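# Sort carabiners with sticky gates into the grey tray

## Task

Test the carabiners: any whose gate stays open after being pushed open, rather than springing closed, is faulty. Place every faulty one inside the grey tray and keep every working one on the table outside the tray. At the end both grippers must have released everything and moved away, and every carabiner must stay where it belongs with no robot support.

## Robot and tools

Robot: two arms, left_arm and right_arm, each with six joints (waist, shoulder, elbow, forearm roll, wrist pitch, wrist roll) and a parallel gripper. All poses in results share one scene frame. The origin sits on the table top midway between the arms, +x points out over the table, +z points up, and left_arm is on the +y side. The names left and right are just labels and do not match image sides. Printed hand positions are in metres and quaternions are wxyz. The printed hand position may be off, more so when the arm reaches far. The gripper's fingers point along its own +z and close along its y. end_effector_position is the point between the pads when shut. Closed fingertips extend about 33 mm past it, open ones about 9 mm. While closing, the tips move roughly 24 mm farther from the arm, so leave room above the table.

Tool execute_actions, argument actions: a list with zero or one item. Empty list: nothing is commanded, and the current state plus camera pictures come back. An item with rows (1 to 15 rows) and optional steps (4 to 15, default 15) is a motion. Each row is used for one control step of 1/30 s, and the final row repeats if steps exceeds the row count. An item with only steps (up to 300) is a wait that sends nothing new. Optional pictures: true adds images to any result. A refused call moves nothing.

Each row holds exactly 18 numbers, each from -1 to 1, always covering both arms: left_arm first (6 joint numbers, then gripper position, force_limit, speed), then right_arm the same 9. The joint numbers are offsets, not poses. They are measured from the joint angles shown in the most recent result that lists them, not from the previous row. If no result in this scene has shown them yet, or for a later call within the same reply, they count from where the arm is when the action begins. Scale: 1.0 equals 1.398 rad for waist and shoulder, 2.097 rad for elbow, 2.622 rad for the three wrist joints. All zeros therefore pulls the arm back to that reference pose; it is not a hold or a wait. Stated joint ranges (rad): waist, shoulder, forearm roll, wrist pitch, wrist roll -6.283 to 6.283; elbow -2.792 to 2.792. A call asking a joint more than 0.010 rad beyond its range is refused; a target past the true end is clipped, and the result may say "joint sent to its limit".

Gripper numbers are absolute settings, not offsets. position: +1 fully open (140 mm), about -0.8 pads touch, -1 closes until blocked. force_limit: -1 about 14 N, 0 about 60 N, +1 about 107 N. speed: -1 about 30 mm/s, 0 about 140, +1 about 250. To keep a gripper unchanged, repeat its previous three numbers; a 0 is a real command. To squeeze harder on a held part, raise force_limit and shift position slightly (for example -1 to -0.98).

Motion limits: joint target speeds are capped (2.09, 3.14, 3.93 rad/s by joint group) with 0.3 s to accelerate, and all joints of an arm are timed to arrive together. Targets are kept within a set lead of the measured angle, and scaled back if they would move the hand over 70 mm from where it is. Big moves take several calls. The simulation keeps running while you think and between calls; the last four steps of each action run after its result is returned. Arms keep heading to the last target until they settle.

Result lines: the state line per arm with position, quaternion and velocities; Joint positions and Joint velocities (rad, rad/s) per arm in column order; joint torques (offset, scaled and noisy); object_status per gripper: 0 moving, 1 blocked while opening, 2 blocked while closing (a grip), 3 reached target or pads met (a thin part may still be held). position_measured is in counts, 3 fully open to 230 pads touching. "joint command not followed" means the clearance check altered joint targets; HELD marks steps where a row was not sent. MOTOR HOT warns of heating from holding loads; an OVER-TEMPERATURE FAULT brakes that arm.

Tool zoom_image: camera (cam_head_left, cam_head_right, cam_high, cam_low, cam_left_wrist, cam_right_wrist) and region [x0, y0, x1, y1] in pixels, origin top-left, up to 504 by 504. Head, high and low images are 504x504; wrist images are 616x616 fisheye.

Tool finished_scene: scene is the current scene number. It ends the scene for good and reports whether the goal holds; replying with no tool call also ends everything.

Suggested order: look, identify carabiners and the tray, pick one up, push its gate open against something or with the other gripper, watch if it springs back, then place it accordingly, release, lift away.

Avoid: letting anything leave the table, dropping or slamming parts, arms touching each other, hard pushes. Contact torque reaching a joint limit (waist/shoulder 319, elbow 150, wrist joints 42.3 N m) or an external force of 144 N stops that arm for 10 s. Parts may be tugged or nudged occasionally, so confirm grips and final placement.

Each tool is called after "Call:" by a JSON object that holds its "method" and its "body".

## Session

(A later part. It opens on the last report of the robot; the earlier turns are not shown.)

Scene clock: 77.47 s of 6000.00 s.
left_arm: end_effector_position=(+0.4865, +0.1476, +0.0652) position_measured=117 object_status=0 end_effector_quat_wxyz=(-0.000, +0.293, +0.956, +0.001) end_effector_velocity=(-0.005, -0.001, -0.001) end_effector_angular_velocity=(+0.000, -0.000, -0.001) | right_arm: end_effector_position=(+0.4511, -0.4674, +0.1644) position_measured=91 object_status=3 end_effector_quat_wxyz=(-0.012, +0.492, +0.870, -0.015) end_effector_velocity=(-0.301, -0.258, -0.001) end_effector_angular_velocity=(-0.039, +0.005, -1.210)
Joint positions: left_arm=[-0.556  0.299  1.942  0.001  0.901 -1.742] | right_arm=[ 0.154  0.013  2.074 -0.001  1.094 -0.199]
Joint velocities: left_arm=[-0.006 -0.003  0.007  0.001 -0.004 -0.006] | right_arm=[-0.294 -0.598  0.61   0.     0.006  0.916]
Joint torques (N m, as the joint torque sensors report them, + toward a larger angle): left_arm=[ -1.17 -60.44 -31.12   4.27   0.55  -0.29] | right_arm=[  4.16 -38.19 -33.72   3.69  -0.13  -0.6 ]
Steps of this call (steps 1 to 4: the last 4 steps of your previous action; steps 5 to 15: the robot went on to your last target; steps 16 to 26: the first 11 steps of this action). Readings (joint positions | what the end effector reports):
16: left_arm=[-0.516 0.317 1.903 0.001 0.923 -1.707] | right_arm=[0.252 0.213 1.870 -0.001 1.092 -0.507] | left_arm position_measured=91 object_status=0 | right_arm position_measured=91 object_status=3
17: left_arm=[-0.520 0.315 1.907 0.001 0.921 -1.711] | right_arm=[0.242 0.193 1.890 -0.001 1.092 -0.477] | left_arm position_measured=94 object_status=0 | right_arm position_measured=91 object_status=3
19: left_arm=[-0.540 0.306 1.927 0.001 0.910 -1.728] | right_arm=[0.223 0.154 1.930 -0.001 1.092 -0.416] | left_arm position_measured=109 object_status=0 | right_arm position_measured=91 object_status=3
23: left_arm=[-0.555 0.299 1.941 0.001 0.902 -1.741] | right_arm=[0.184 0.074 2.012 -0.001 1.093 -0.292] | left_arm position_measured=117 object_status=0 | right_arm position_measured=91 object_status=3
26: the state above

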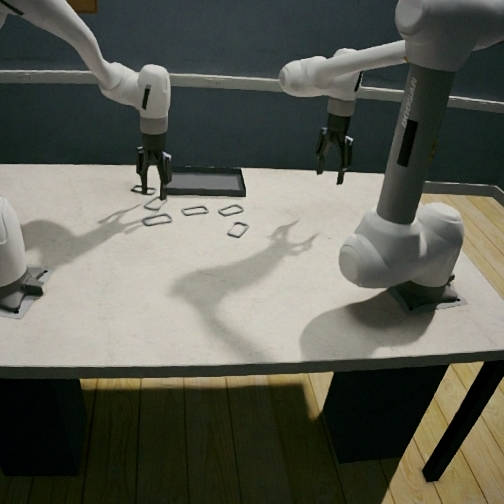

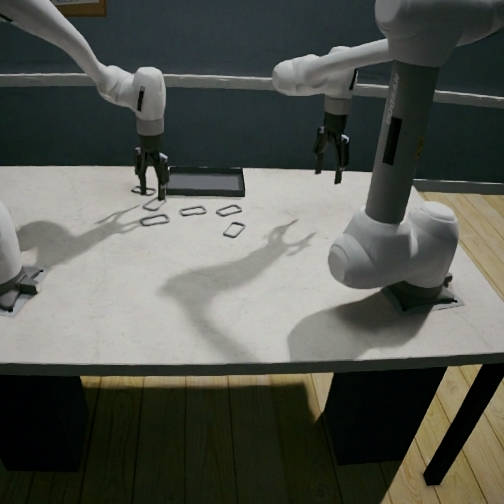

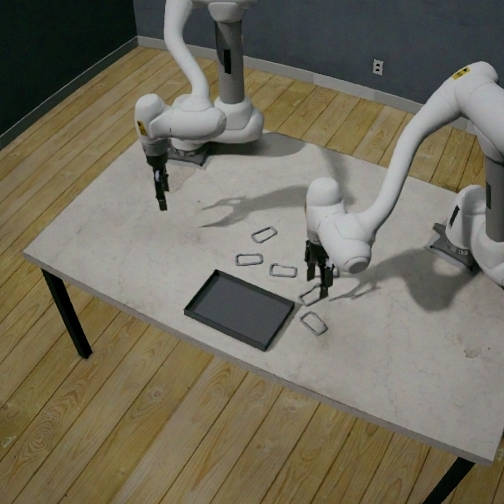

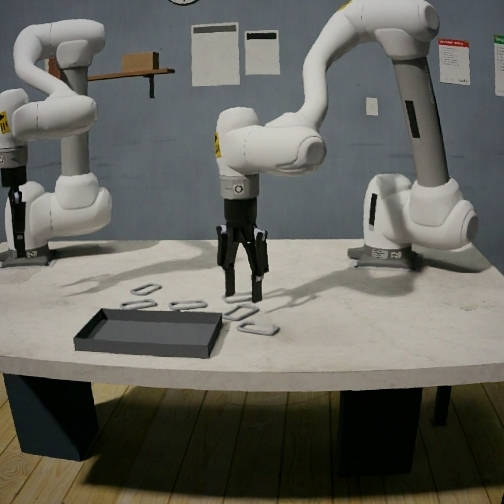

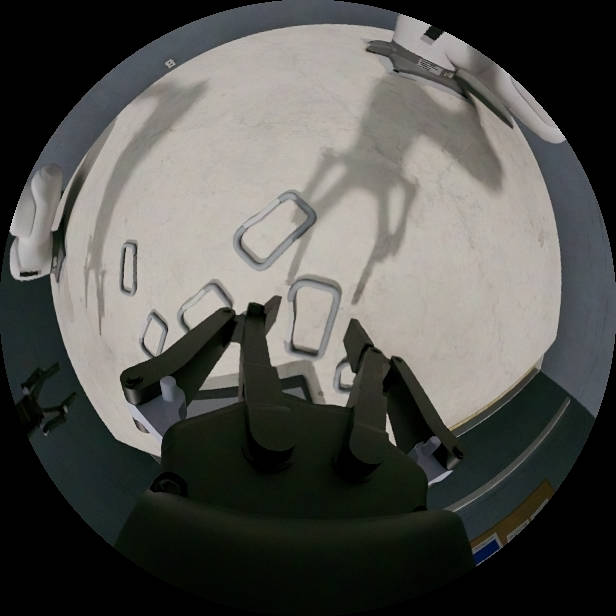

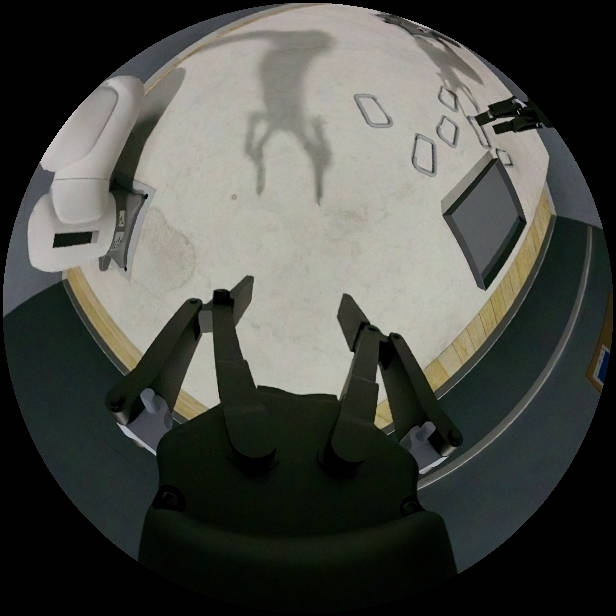

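Call:
{"method": "execute_actions", "body": {"actions": [{"rows":[[0.0035,0.0185,-0.018,0,0.0043,0.002,0.1,-0.3,0,-0.039,-0.081,0.055,0,0,0.066,0.3,0,0],[0.0035,0.0185,-0.018,0,0.0043,0.002,0.1,-0.3,0,-0.039,-0.081,0.055,0,0,0.066,0.3,0,0],[0.0035,0.0185,-0.018,0,0.0043,0.002,0.1,-0.3,0,-0.039,-0.081,0.055,0,0,0.066,0.3,0,0],[0.0035,0.0185,-0.018,0,0.0043,0.002,0.1,-0.3,0,-0.039,-0.081,0.055,0,0,0.066,0.3,0,0],[0.0035,0.0185,-0.018,0,0.0043,0.002,0.1,-0.3,0,-0.039,-0.081,0.055,0,0,0.066,0.3,0,0],[0.0035,0.025,-0.015,0,-0.0015,0.002,0.1,-0.3,0,-0.039,-0.081,0.055,0,0,0.066,0.3,0,0],[0.0035,0.032,-0.012,0,-0.007,0.002,0.1,-0.3,0,-0.039,-0.081,0.055,0,0,0.066,0.3,0,0],[0.0035,0.0385,-0.0092,0,-0.013,0.002,0.1,-0.3,0,-0.039,-0.081,0.055,0,0,0.066,0.3,0,0]],"steps":15}], "pictures": true}}

Call:
{"method": "zoom_image", "body": {"camera": "cam_left_wrist", "region": [200,200,420,420]}}

Scene clock: 78.50 s of 6000.00 s.
left_arm: end_effector_position=(+0.5021, +0.1369, +0.0451) position_measured=117 object_status=3 end_effector_quat_wxyz=(-0.001, +0.293, +0.956, +0.001) end_effector_velocity=(+0.004, -0.002, -0.092) end_effector_angular_velocity=(+0.001, +0.001, -0.000) | right_arm: end_effector_position=(+0.3926, -0.5122, +0.1603) position_measured=91 object_status=3 end_effector_quat_wxyz=(-0.012, +0.588, +0.809, -0.017) end_effector_velocity=(+0.000, +0.000, +0.000) end_effector_angular_velocity=(+0.001, -0.001, +0.003)
Joint positions: left_arm=[-0.552  0.346  1.92   0.001  0.877 -1.737] | right_arm=[ 0.099 -0.1    2.189 -0.001  1.094 -0.026]
Joint velocities: left_arm=[ 0.002  0.107  0.055  0.001 -0.161  0.001] | right_arm=[ 0.001 -0.001  0.     0.001 -0.001 -0.002]
Joint torques (N m, as the joint torque sensors report them, + toward a larger angle): left_arm=[  1.53 -81.83 -36.65   4.67   0.17   0.05] | right_arm=[  1.24 -25.39 -34.16   4.08  -0.24  -0.37]
Steps of this call (steps 1 to 4: the last 4 steps of your previous action; steps 5 to 20: the robot went on to your last target; steps 21 to 31: the first 11 steps of this action). Readings (joint positions | what the end effector reports):
21: left_arm=[-0.557 0.299 1.943 0.001 0.901 -1.742] | right_arm=[0.099 -0.100 2.189 -0.001 1.095 -0.026] | left_arm position_measured=117 object_status=3 | right_arm position_measured=91 object_status=3
22: left_arm=[-0.556 0.301 1.939 0.001 0.901 -1.742] | right_arm=[0.099 -0.100 2.189 -0.001 1.095 -0.026] | left_arm position_measured=117 object_status=3 | right_arm position_measured=91 object_status=3
24: left_arm=[-0.554 0.315 1.918 0.001 0.908 -1.739] | right_arm=[0.099 -0.100 2.189 -0.001 1.095 -0.026] | left_arm position_measured=117 object_status=3 | right_arm position_measured=91 object_status=3
28: left_arm=[-0.552 0.329 1.911 0.001 0.903 -1.737] | right_arm=[0.099 -0.100 2.189 -0.001 1.094 -0.026] | left_arm position_measured=117 object_status=3 | right_arm position_measured=91 object_status=3
31: the state above

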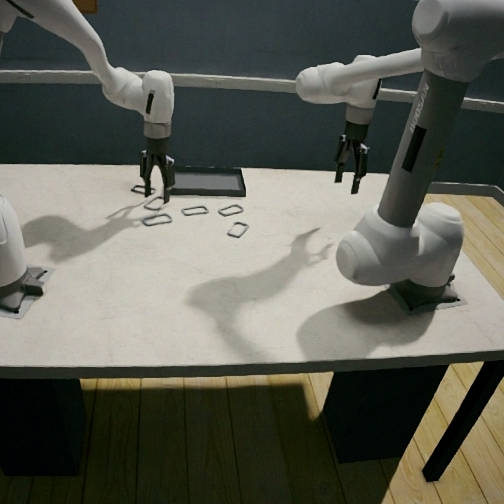

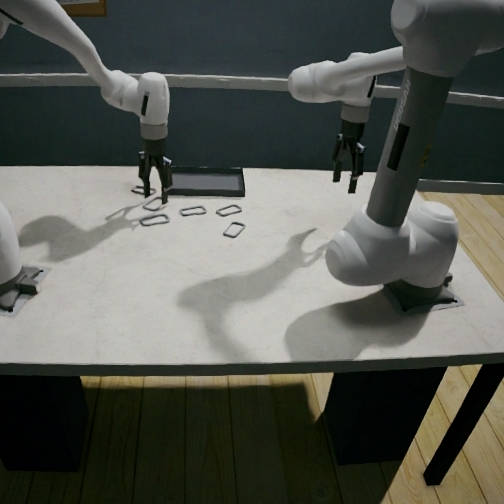

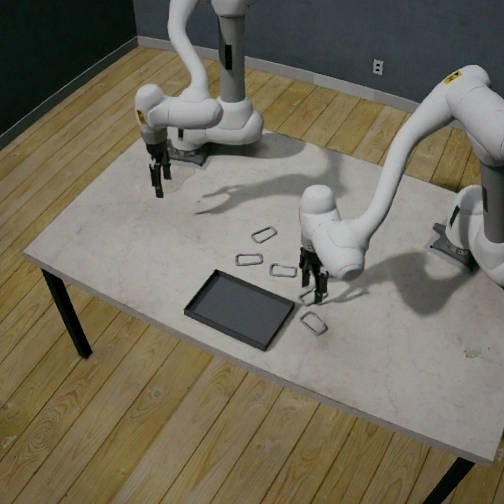

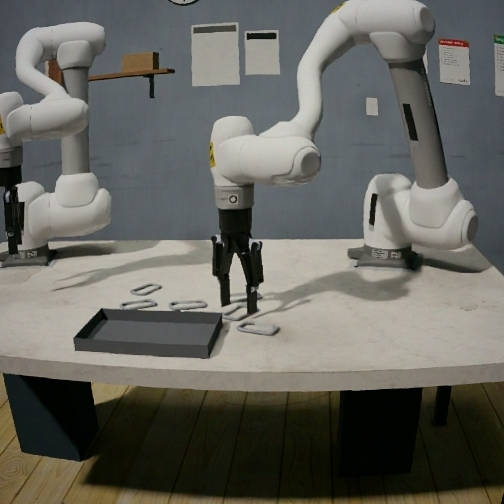

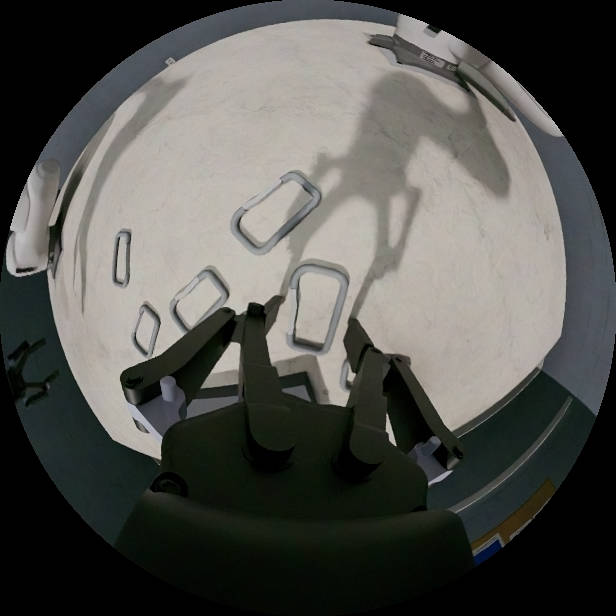

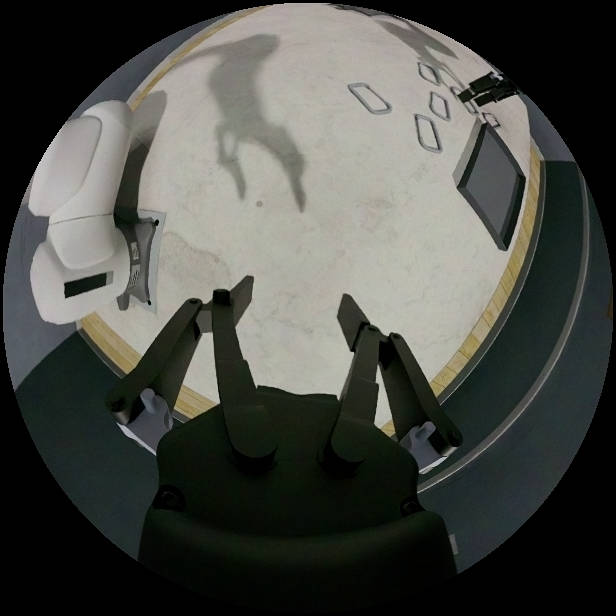

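Region (200, 200, 420, 420) of cam_left_wrist's 616x616 image, scaled by 2.291, with more detail than that image has.

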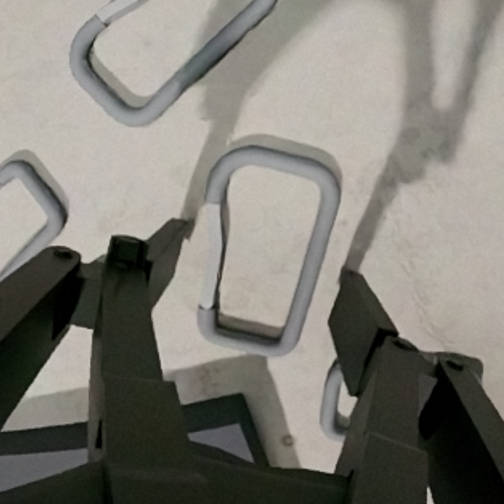

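Call:
{"method": "execute_actions", "body": {"actions": []}}

Scene clock: 78.97 s of 6000.00 s.
left_arm: end_effector_position=(+0.5024, +0.1367, +0.0396) position_measured=117 object_status=3 end_effector_quat_wxyz=(-0.000, +0.293, +0.956, +0.001) end_effector_velocity=(-0.000, -0.000, -0.000) end_effector_angular_velocity=(+0.000, -0.000, -0.000) | right_arm: end_effector_position=(+0.3925, -0.5121, +0.1603) position_measured=91 object_status=3 end_effector_quat_wxyz=(-0.012, +0.587, +0.809, -0.016) end_effector_velocity=(-0.000, -0.000, -0.000) end_effector_angular_velocity=(-0.000, +0.001, +0.000)
Joint positions: left_arm=[-0.551  0.353  1.923  0.001  0.867 -1.737] | right_arm=[ 0.099 -0.1    2.189 -0.001  1.094 -0.026]
Joint velocities: left_arm=[-0.  0.  0.  0. -0. -0.] | right_arm=[ 0.  0.  0. -0.  0. -0.]
Joint torques (N m, as the joint torque sensors report them, + toward a larger angle): left_arm=[ -0.22 -67.26 -30.09   4.21   0.1   -0.03] | right_arm=[  3.25 -28.   -34.51   4.09   0.01  -0.34]
Kept back: nothing.
Steps of this call (steps 1 to 4: the last 4 steps of your previous action; steps 5 to 14: the robot went on to your last target). Readings (joint positions | what the end effector reports):
1: left_arm=[-0.552 0.349 1.921 0.001 0.873 -1.737] | right_arm=[0.099 -0.100 2.189 -0.001 1.094 -0.026] | left_arm position_measured=117 object_status=3 | right_arm position_measured=91 object_status=3
2: left_arm=[-0.552 0.350 1.922 0.001 0.871 -1.737] | right_arm=[0.099 -0.100 2.189 -0.001 1.094 -0.026] | left_arm position_measured=117 object_status=3 | right_arm position_measured=91 object_status=3
4: left_arm=[-0.552 0.352 1.923 0.001 0.869 -1.737] | right_arm=[0.099 -0.100 2.189 -0.001 1.094 -0.026] | left_arm position_measured=117 object_status=3 | right_arm position_measured=91 object_status=3
8: left_arm=[-0.551 0.352 1.923 0.001 0.867 -1.737] | right_arm=[0.099 -0.100 2.189 -0.001 1.094 -0.026] | left_arm position_measured=117 object_status=3 | right_arm position_measured=91 object_status=3
14: the state above

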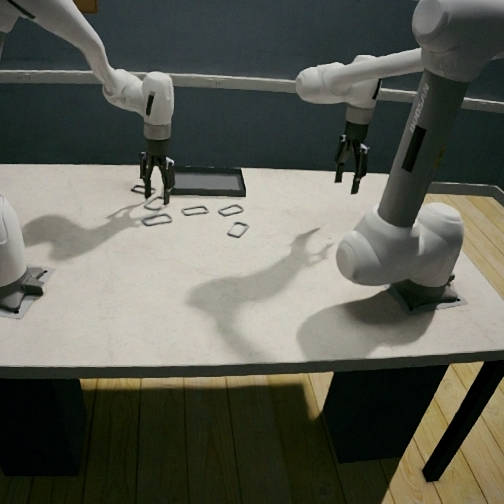

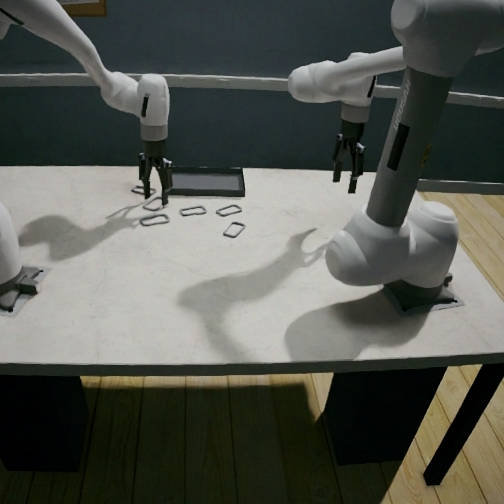

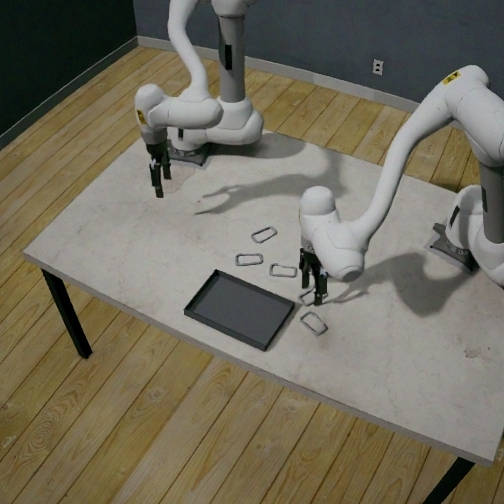

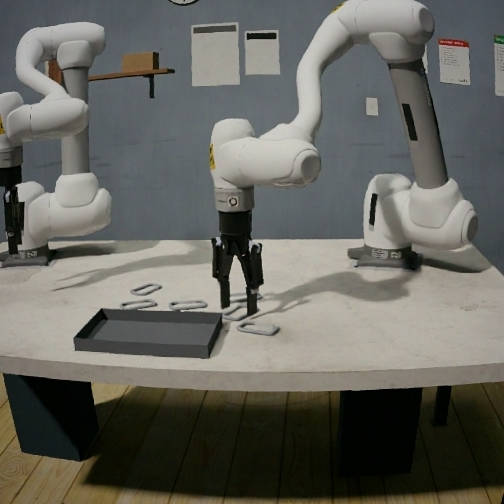

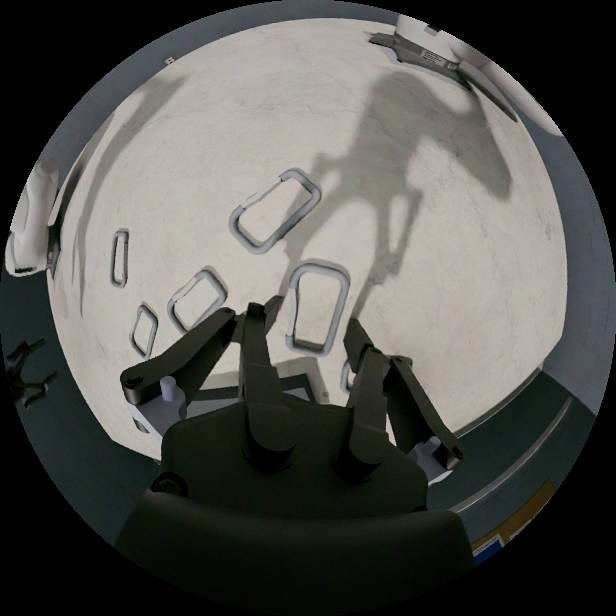

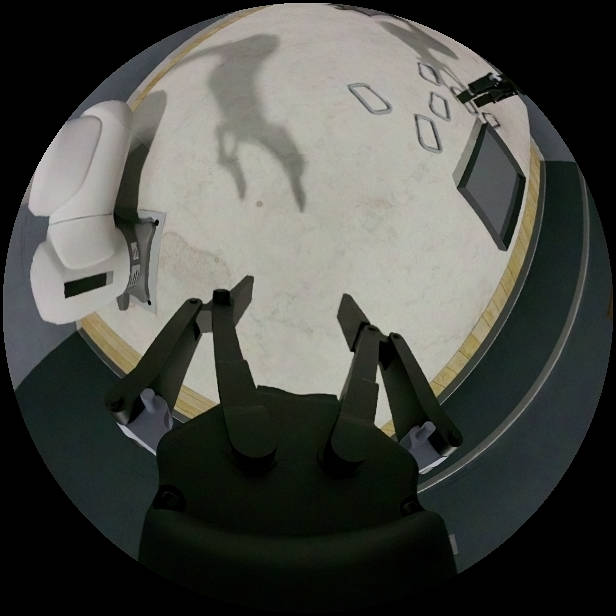

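Call:
{"method": "execute_actions", "body": {"actions": [{"rows":[[0,0,0,0,0,0,-0.2,-0.3,0,0,0,0,0,0,0,0.3,0,0]],"steps":14}]}}

Call:
{"method": "execute_actions", "body": {"actions": [{"rows":[[0,-0.002,-0.001,0,0.002,0,-0.48,-0.3,-0.5,0,0,0,0,0,0,0.3,0,0]],"steps":15}], "pictures": true}}

Call:
{"method": "zoom_image", "body": {"camera": "cam_left_wrist", "region": [200, 200, 420, 420]}}

Scene clock: 79.43 s of 6000.00 s.
left_arm: end_effector_position=(+0.5024, +0.1367, +0.0396) position_measured=154 object_status=0 end_effector_quat_wxyz=(-0.000, +0.293, +0.956, +0.001) end_effector_velocity=(-0.001, -0.001, +0.000) end_effector_angular_velocity=(-0.001, +0.000, -0.000) | right_arm: end_effector_position=(+0.3925, -0.5121, +0.1603) position_measured=91 object_status=3 end_effector_quat_wxyz=(-0.012, +0.587, +0.809, -0.016) end_effector_velocity=(-0.000, -0.000, -0.000) end_effector_angular_velocity=(+0.000, +0.000, -0.001)
Joint positions: left_arm=[-0.551  0.353  1.923  0.001  0.867 -1.737] | right_arm=[ 0.1   -0.1    2.189 -0.001  1.094 -0.026]
Joint velocities: left_arm=[-0.001 -0.001 -0.    -0.001 -0.    -0.   ] | right_arm=[-0.001 -0.     0.001  0.    -0.     0.   ]
Joint torques (N m, as the joint torque sensors report them, + toward a larger angle): left_arm=[ -2.64 -49.15 -19.87   2.42  -0.48   0.09] | right_arm=[  3.6  -25.18 -34.96   3.77   0.02  -0.41]
Steps of this call (steps 1 to 4: the robot went on to your last target; steps 5 to 14: the first 10 steps of this action). Readings (joint positions | what the end effector reports):
5: left_arm=[-0.551 0.353 1.923 0.001 0.867 -1.737] | right_arm=[0.100 -0.100 2.189 -0.001 1.094 -0.026] | left_arm position_measured=117 object_status=0 | right_arm position_measured=91 object_status=3
6: left_arm=[-0.551 0.353 1.923 0.001 0.867 -1.737] | right_arm=[0.100 -0.100 2.189 -0.001 1.094 -0.026] | left_arm position_measured=119 object_status=0 | right_arm position_measured=91 object_status=3
8: left_arm=[-0.551 0.353 1.923 0.001 0.867 -1.737] | right_arm=[0.100 -0.100 2.189 -0.001 1.094 -0.026] | left_arm position_measured=134 object_status=0 | right_arm position_measured=91 object_status=3
12: left_arm=[-0.551 0.353 1.923 0.001 0.867 -1.737] | right_arm=[0.100 -0.100 2.189 -0.001 1.094 -0.026] | left_arm position_measured=154 object_status=0 | right_arm position_measured=91 object_status=3
14: the state above

Scene clock: 79.93 s of 6000.00 s.
left_arm: end_effector_position=(+0.5027, +0.1365, +0.0426) position_measured=179 object_status=0 end_effector_quat_wxyz=(-0.000, +0.293, +0.956, +0.001) end_effector_velocity=(-0.000, +0.001, -0.001) end_effector_angular_velocity=(+0.002, +0.002, -0.001) | right_arm: end_effector_position=(+0.3925, -0.5121, +0.1603) position_measured=91 object_status=3 end_effector_quat_wxyz=(-0.012, +0.587, +0.809, -0.016) end_effector_velocity=(+0.000, -0.000, +0.001) end_effector_angular_velocity=(+0.000, -0.002, +0.000)
Joint positions: left_arm=[-0.551  0.35   1.921  0.001  0.872 -1.737] | right_arm=[ 0.1   -0.1    2.189 -0.001  1.094 -0.026]
Joint velocities: left_arm=[0.    0.001 0.    0.    0.002 0.001] | right_arm=[-0.    -0.002 -0.    -0.    -0.    -0.   ]
Joint torques (N m, as the joint torque sensors report them, + toward a larger angle): left_arm=[  5.98 -28.25  -3.5    5.39   1.43  -0.26] | right_arm=[  2.   -24.44 -35.08   4.07  -0.06  -0.44]
Steps of this call (steps 1 to 4: the last 4 steps of your previous action; steps 5 to 15: the first 11 steps of this action, its rows measured from where the robot was after step 4). Readings (joint positions | what the end effector reports):
4: left_arm=[-0.551 0.353 1.923 0.001 0.867 -1.737] | right_arm=[0.100 -0.100 2.189 -0.001 1.094 -0.026] | left_arm position_measured=154 object_status=3 | right_arm position_measured=91 object_status=3
5: left_arm=[-0.551 0.353 1.923 0.001 0.867 -1.737] | right_arm=[0.100 -0.100 2.189 -0.001 1.094 -0.026] | left_arm position_measured=154 object_status=0 | right_arm position_measured=91 object_status=3
6: left_arm=[-0.551 0.352 1.923 0.001 0.868 -1.737] | right_arm=[0.100 -0.100 2.189 -0.001 1.094 -0.026] | left_arm position_measured=156 object_status=0 | right_arm position_measured=91 object_status=3
8: left_arm=[-0.551 0.351 1.922 0.001 0.870 -1.737] | right_arm=[0.100 -0.100 2.189 -0.001 1.094 -0.026] | left_arm position_measured=165 object_status=0 | right_arm position_measured=91 object_status=3
12: left_arm=[-0.551 0.350 1.921 0.001 0.872 -1.737] | right_arm=[0.100 -0.100 2.189 -0.001 1.094 -0.026] | left_arm position_measured=175 object_status=0 | right_arm position_measured=91 object_status=3
15: the state above

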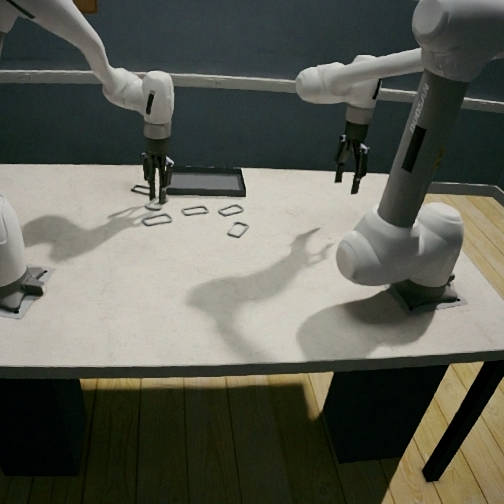

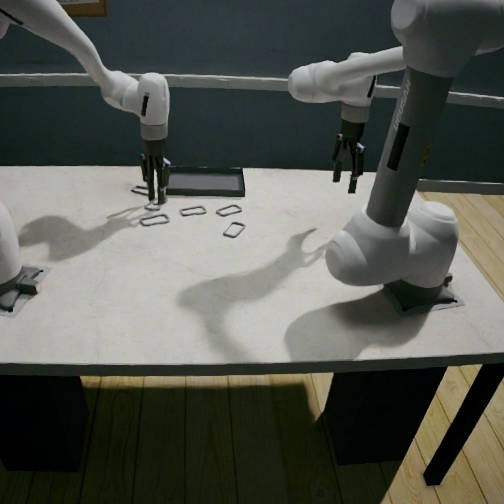

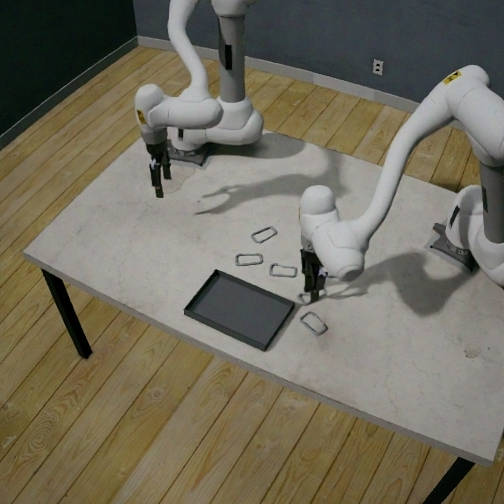

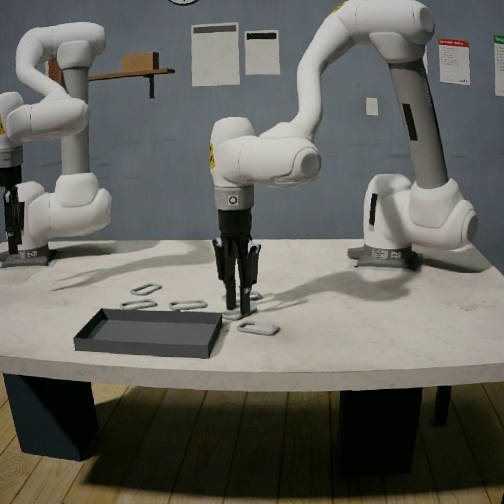

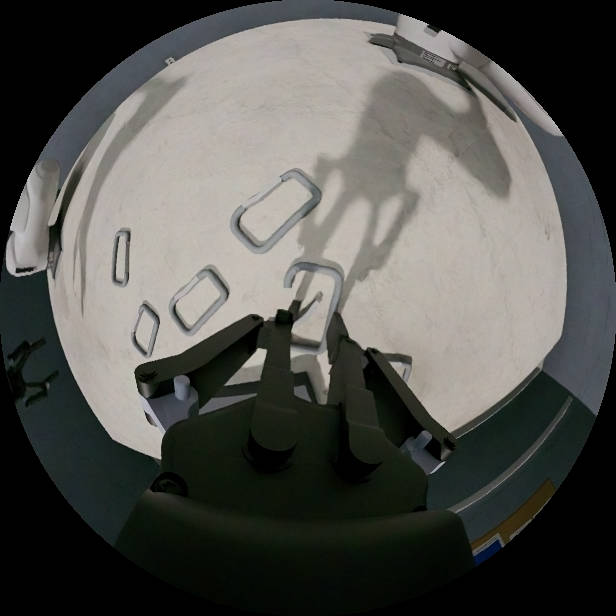

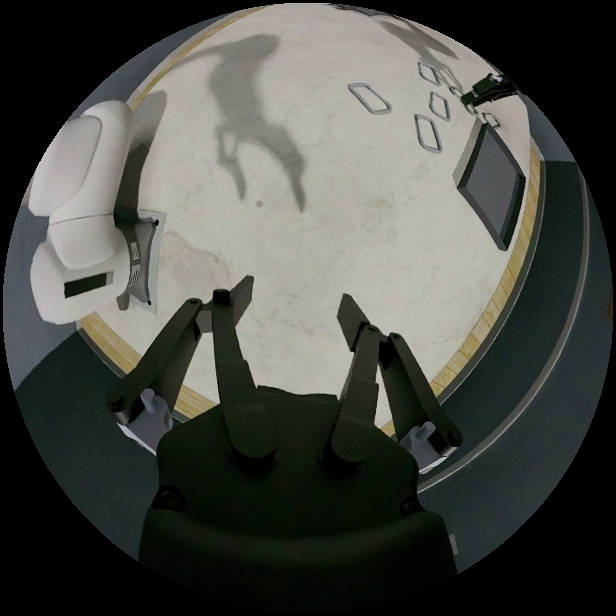

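Region (200, 200, 420, 420) of cam_left_wrist's 616x616 image, scaled by 2.291, with more detail than that image has.

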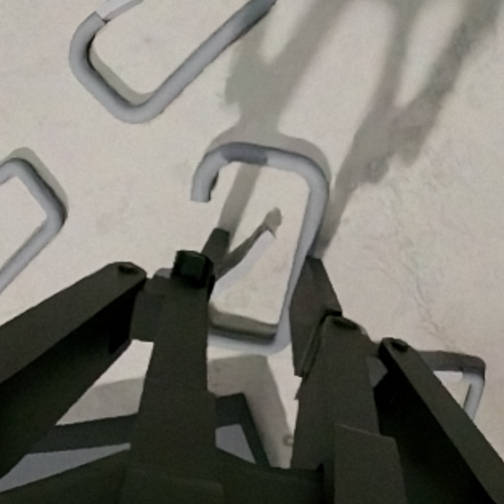

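Gate open. Release and lift.

Call:
{"method": "execute_actions", "body": {"actions": [{"rows":[[0,0,0,0,0,0,0.3,-0.3,0,0,0,0,0,0,0,0.3,0,0],[0,0,0,0,0,0,0.3,-0.3,0,0,0,0,0,0,0,0.3,0,0],[0,0,0,0,0,0,0.3,-0.3,0,0,0,0,0,0,0,0.3,0,0],[0,0,0,0,0,0,0.3,-0.3,0,0,0,0,0,0,0,0.3,0,0],[0,0,0,0,0,0,0.3,-0.3,0,0,0,0,0,0,0,0.3,0,0],[0,0,0,0,0,0,0.3,-0.3,0,0,0,0,0,0,0,0.3,0,0],[0,0,0,0,0,0,0.3,-0.3,0,0,0,0,0,0,0,0.3,0,0],[0,-0.022,-0.011,0,0.02,0,0.3,-0.3,0,0,0,0,0,0,0,0.3,0,0]],"steps":15}]}}

Call:
{"method": "execute_actions", "body": {"actions": [{"steps":8}], "pictures": true}}

Call:
{"method": "zoom_image", "body": {"camera": "cam_left_wrist", "region": [100, 150, 440, 420]}}

Scene clock: 80.53 s of 6000.00 s.
left_arm: end_effector_position=(+0.5036, +0.1356, +0.0613) position_measured=108 object_status=0 end_effector_quat_wxyz=(+0.000, +0.293, +0.956, +0.000) end_effector_velocity=(+0.007, -0.006, +0.192) end_effector_angular_velocity=(-0.017, -0.018, +0.002) | right_arm: end_effector_position=(+0.3925, -0.5121, +0.1603) position_measured=91 object_status=3 end_effector_quat_wxyz=(-0.012, +0.587, +0.809, -0.016) end_effector_velocity=(+0.000, -0.000, +0.001) end_effector_angular_velocity=(+0.000, -0.002, -0.001)
Joint positions: left_arm=[-0.551  0.33   1.906  0.001  0.905 -1.737] | right_arm=[ 0.1   -0.1    2.189 -0.001  1.094 -0.026]
Joint velocities: left_arm=[ 0.001 -0.201 -0.142 -0.001  0.318 -0.001] | right_arm=[-0.    -0.002 -0.001 -0.001  0.     0.001]
Joint torques (N m, as the joint torque sensors report them, + toward a larger angle): left_arm=[ -2.2  -38.6  -20.02   2.72   0.46   0.  ] | right_arm=[  1.77 -26.06 -34.5    3.99   0.04  -0.36]
Steps of this call (steps 1 to 4: the last 4 steps of your previous action; steps 5 to 7: the robot went on to your last target; steps 8 to 18: the first 11 steps of this action). Readings (joint positions | what the end effector reports):
8: left_arm=[-0.551 0.350 1.921 0.001 0.872 -1.737] | right_arm=[0.100 -0.100 2.189 -0.001 1.094 -0.026] | left_arm position_measured=179 object_status=0 | right_arm position_measured=91 object_status=3
9: left_arm=[-0.551 0.350 1.921 0.001 0.872 -1.737] | right_arm=[0.100 -0.100 2.189 -0.001 1.094 -0.026] | left_arm position_measured=179 object_status=0 | right_arm position_measured=91 object_status=3
11: left_arm=[-0.551 0.350 1.921 0.001 0.873 -1.737] | right_arm=[0.100 -0.100 2.189 -0.001 1.094 -0.026] | left_arm position_measured=162 object_status=0 | right_arm position_measured=91 object_status=3
15: left_arm=[-0.551 0.350 1.921 0.001 0.873 -1.737] | right_arm=[0.100 -0.100 2.189 -0.001 1.094 -0.026] | left_arm position_measured=131 object_status=0 | right_arm position_measured=91 object_status=3
18: the state above

Scene clock: 80.80 s of 6000.00 s.
left_arm: end_effector_position=(+0.5035, +0.1357, +0.0721) position_measured=91 object_status=3 end_effector_quat_wxyz=(+0.000, +0.293, +0.956, +0.000) end_effector_velocity=(+0.000, +0.000, +0.004) end_effector_angular_velocity=(-0.001, -0.001, +0.002) | right_arm: end_effector_position=(+0.3925, -0.5121, +0.1603) position_measured=91 object_status=3 end_effector_quat_wxyz=(-0.012, +0.587, +0.809, -0.016) end_effector_velocity=(+0.000, +0.000, -0.000) end_effector_angular_velocity=(-0.000, +0.001, +0.001)
Joint positions: left_arm=[-0.551  0.319  1.898  0.001  0.924 -1.737] | right_arm=[ 0.1   -0.1    2.189 -0.001  1.094 -0.026]
Joint velocities: left_arm=[ 0.    -0.005 -0.003  0.     0.005 -0.002] | right_arm=[ 0.     0.001 -0.    -0.     0.    -0.   ]
Joint torques (N m, as the joint torque sensors report them, + toward a larger angle): left_arm=[  0.01 -63.34 -31.78   4.21  -0.14   0.06] | right_arm=[  3.31 -26.01 -34.15   3.84   0.09  -0.27]
Kept back: nothing.
Steps of this call (steps 1 to 4: the last 4 steps of your previous action; steps 5 to 8: the robot went on to your last target). Readings (joint positions | what the end effector reports):
1: left_arm=[-0.551 0.325 1.902 0.001 0.913 -1.737] | right_arm=[0.100 -0.100 2.189 -0.001 1.094 -0.026] | left_arm position_measured=101 object_status=0 | right_arm position_measured=91 object_status=3
2: left_arm=[-0.551 0.322 1.900 0.001 0.918 -1.737] | right_arm=[0.100 -0.100 2.189 -0.001 1.094 -0.026] | left_arm position_measured=94 object_status=0 | right_arm position_measured=91 object_status=3
4: left_arm=[-0.551 0.320 1.899 0.001 0.922 -1.737] | right_arm=[0.100 -0.100 2.189 -0.001 1.094 -0.026] | left_arm position_measured=91 object_status=0 | right_arm position_measured=91 object_status=3
8: the state above

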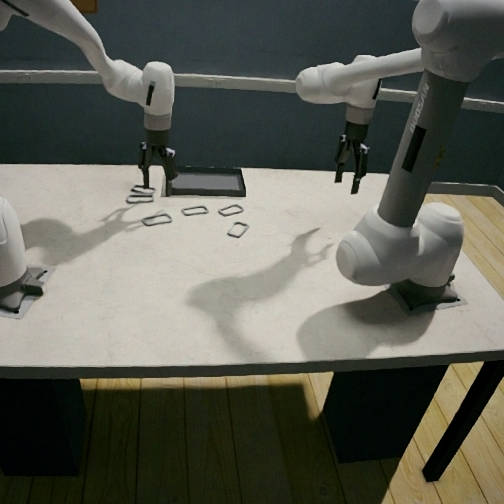

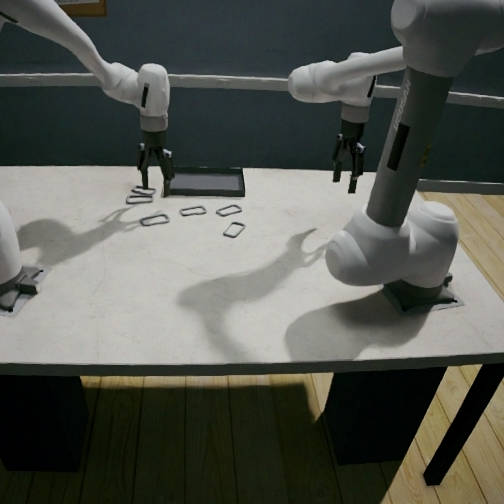

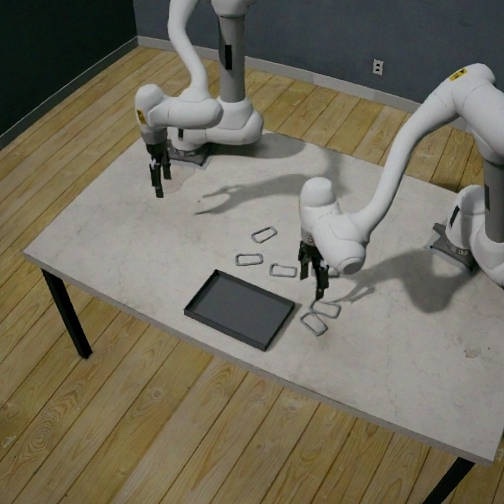

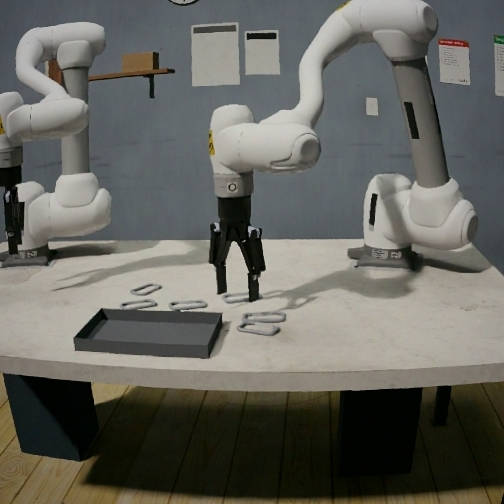

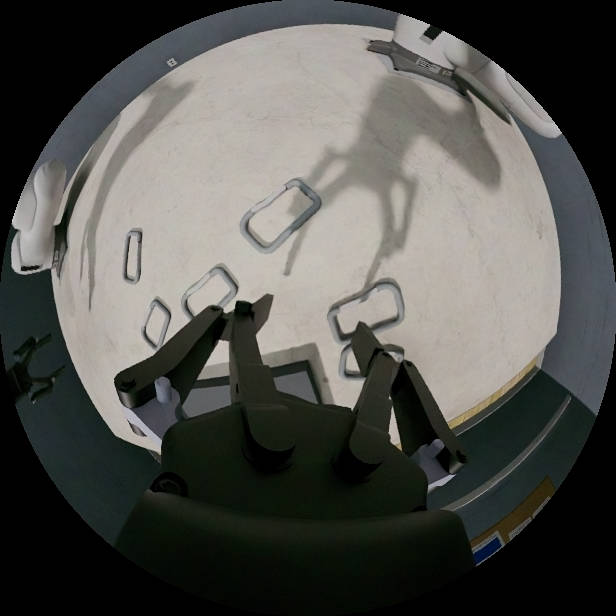

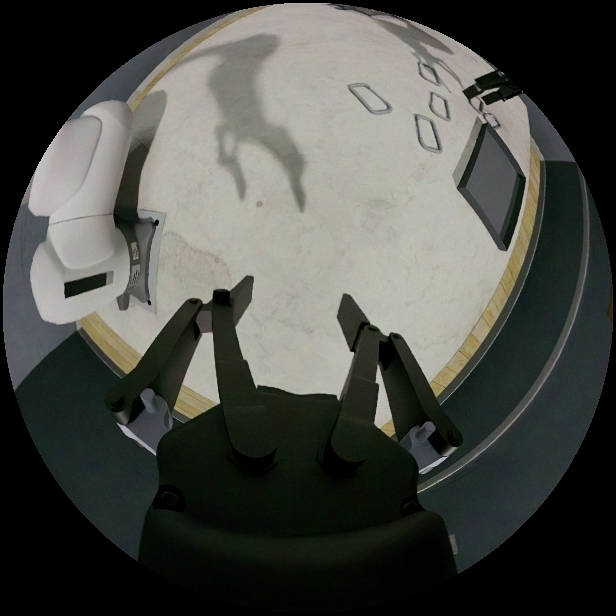

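Region (100, 150, 440, 420) of cam_left_wrist's 616x616 image, scaled by 1.482, with more detail than that image has; it fills the top 400 rows of this view, and the rest is white.

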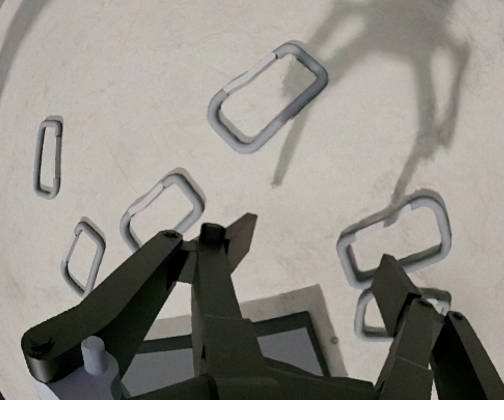

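Call:
{"method": "zoom_image", "body": {"camera": "cam_left_wrist", "region": [310, 260, 430, 400]}}

Call:
{"method": "zoom_image", "body": {"camera": "cam_low", "region": [200, 280, 320, 350]}}

Region (310, 260, 430, 400) of cam_left_wrist's 616x616 image, scaled by 3.600, with more detail than that image has; it fills the left 432 columns of this view, and the rest is white.

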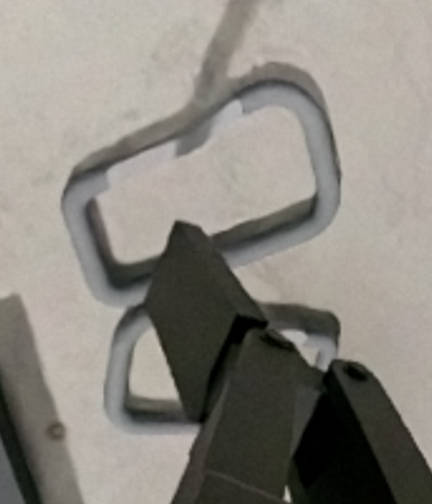

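Region (200, 280, 320, 350) of cam_low's 504x504 image, scaled by 4.200, with more detail than that image has; it fills the top 294 rows of this view, and the rest is white.

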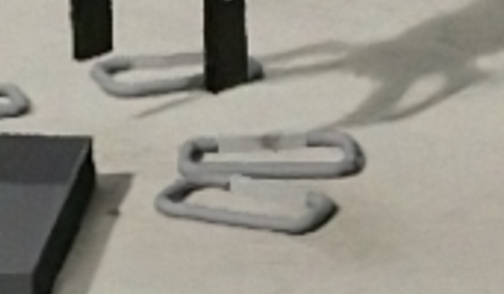

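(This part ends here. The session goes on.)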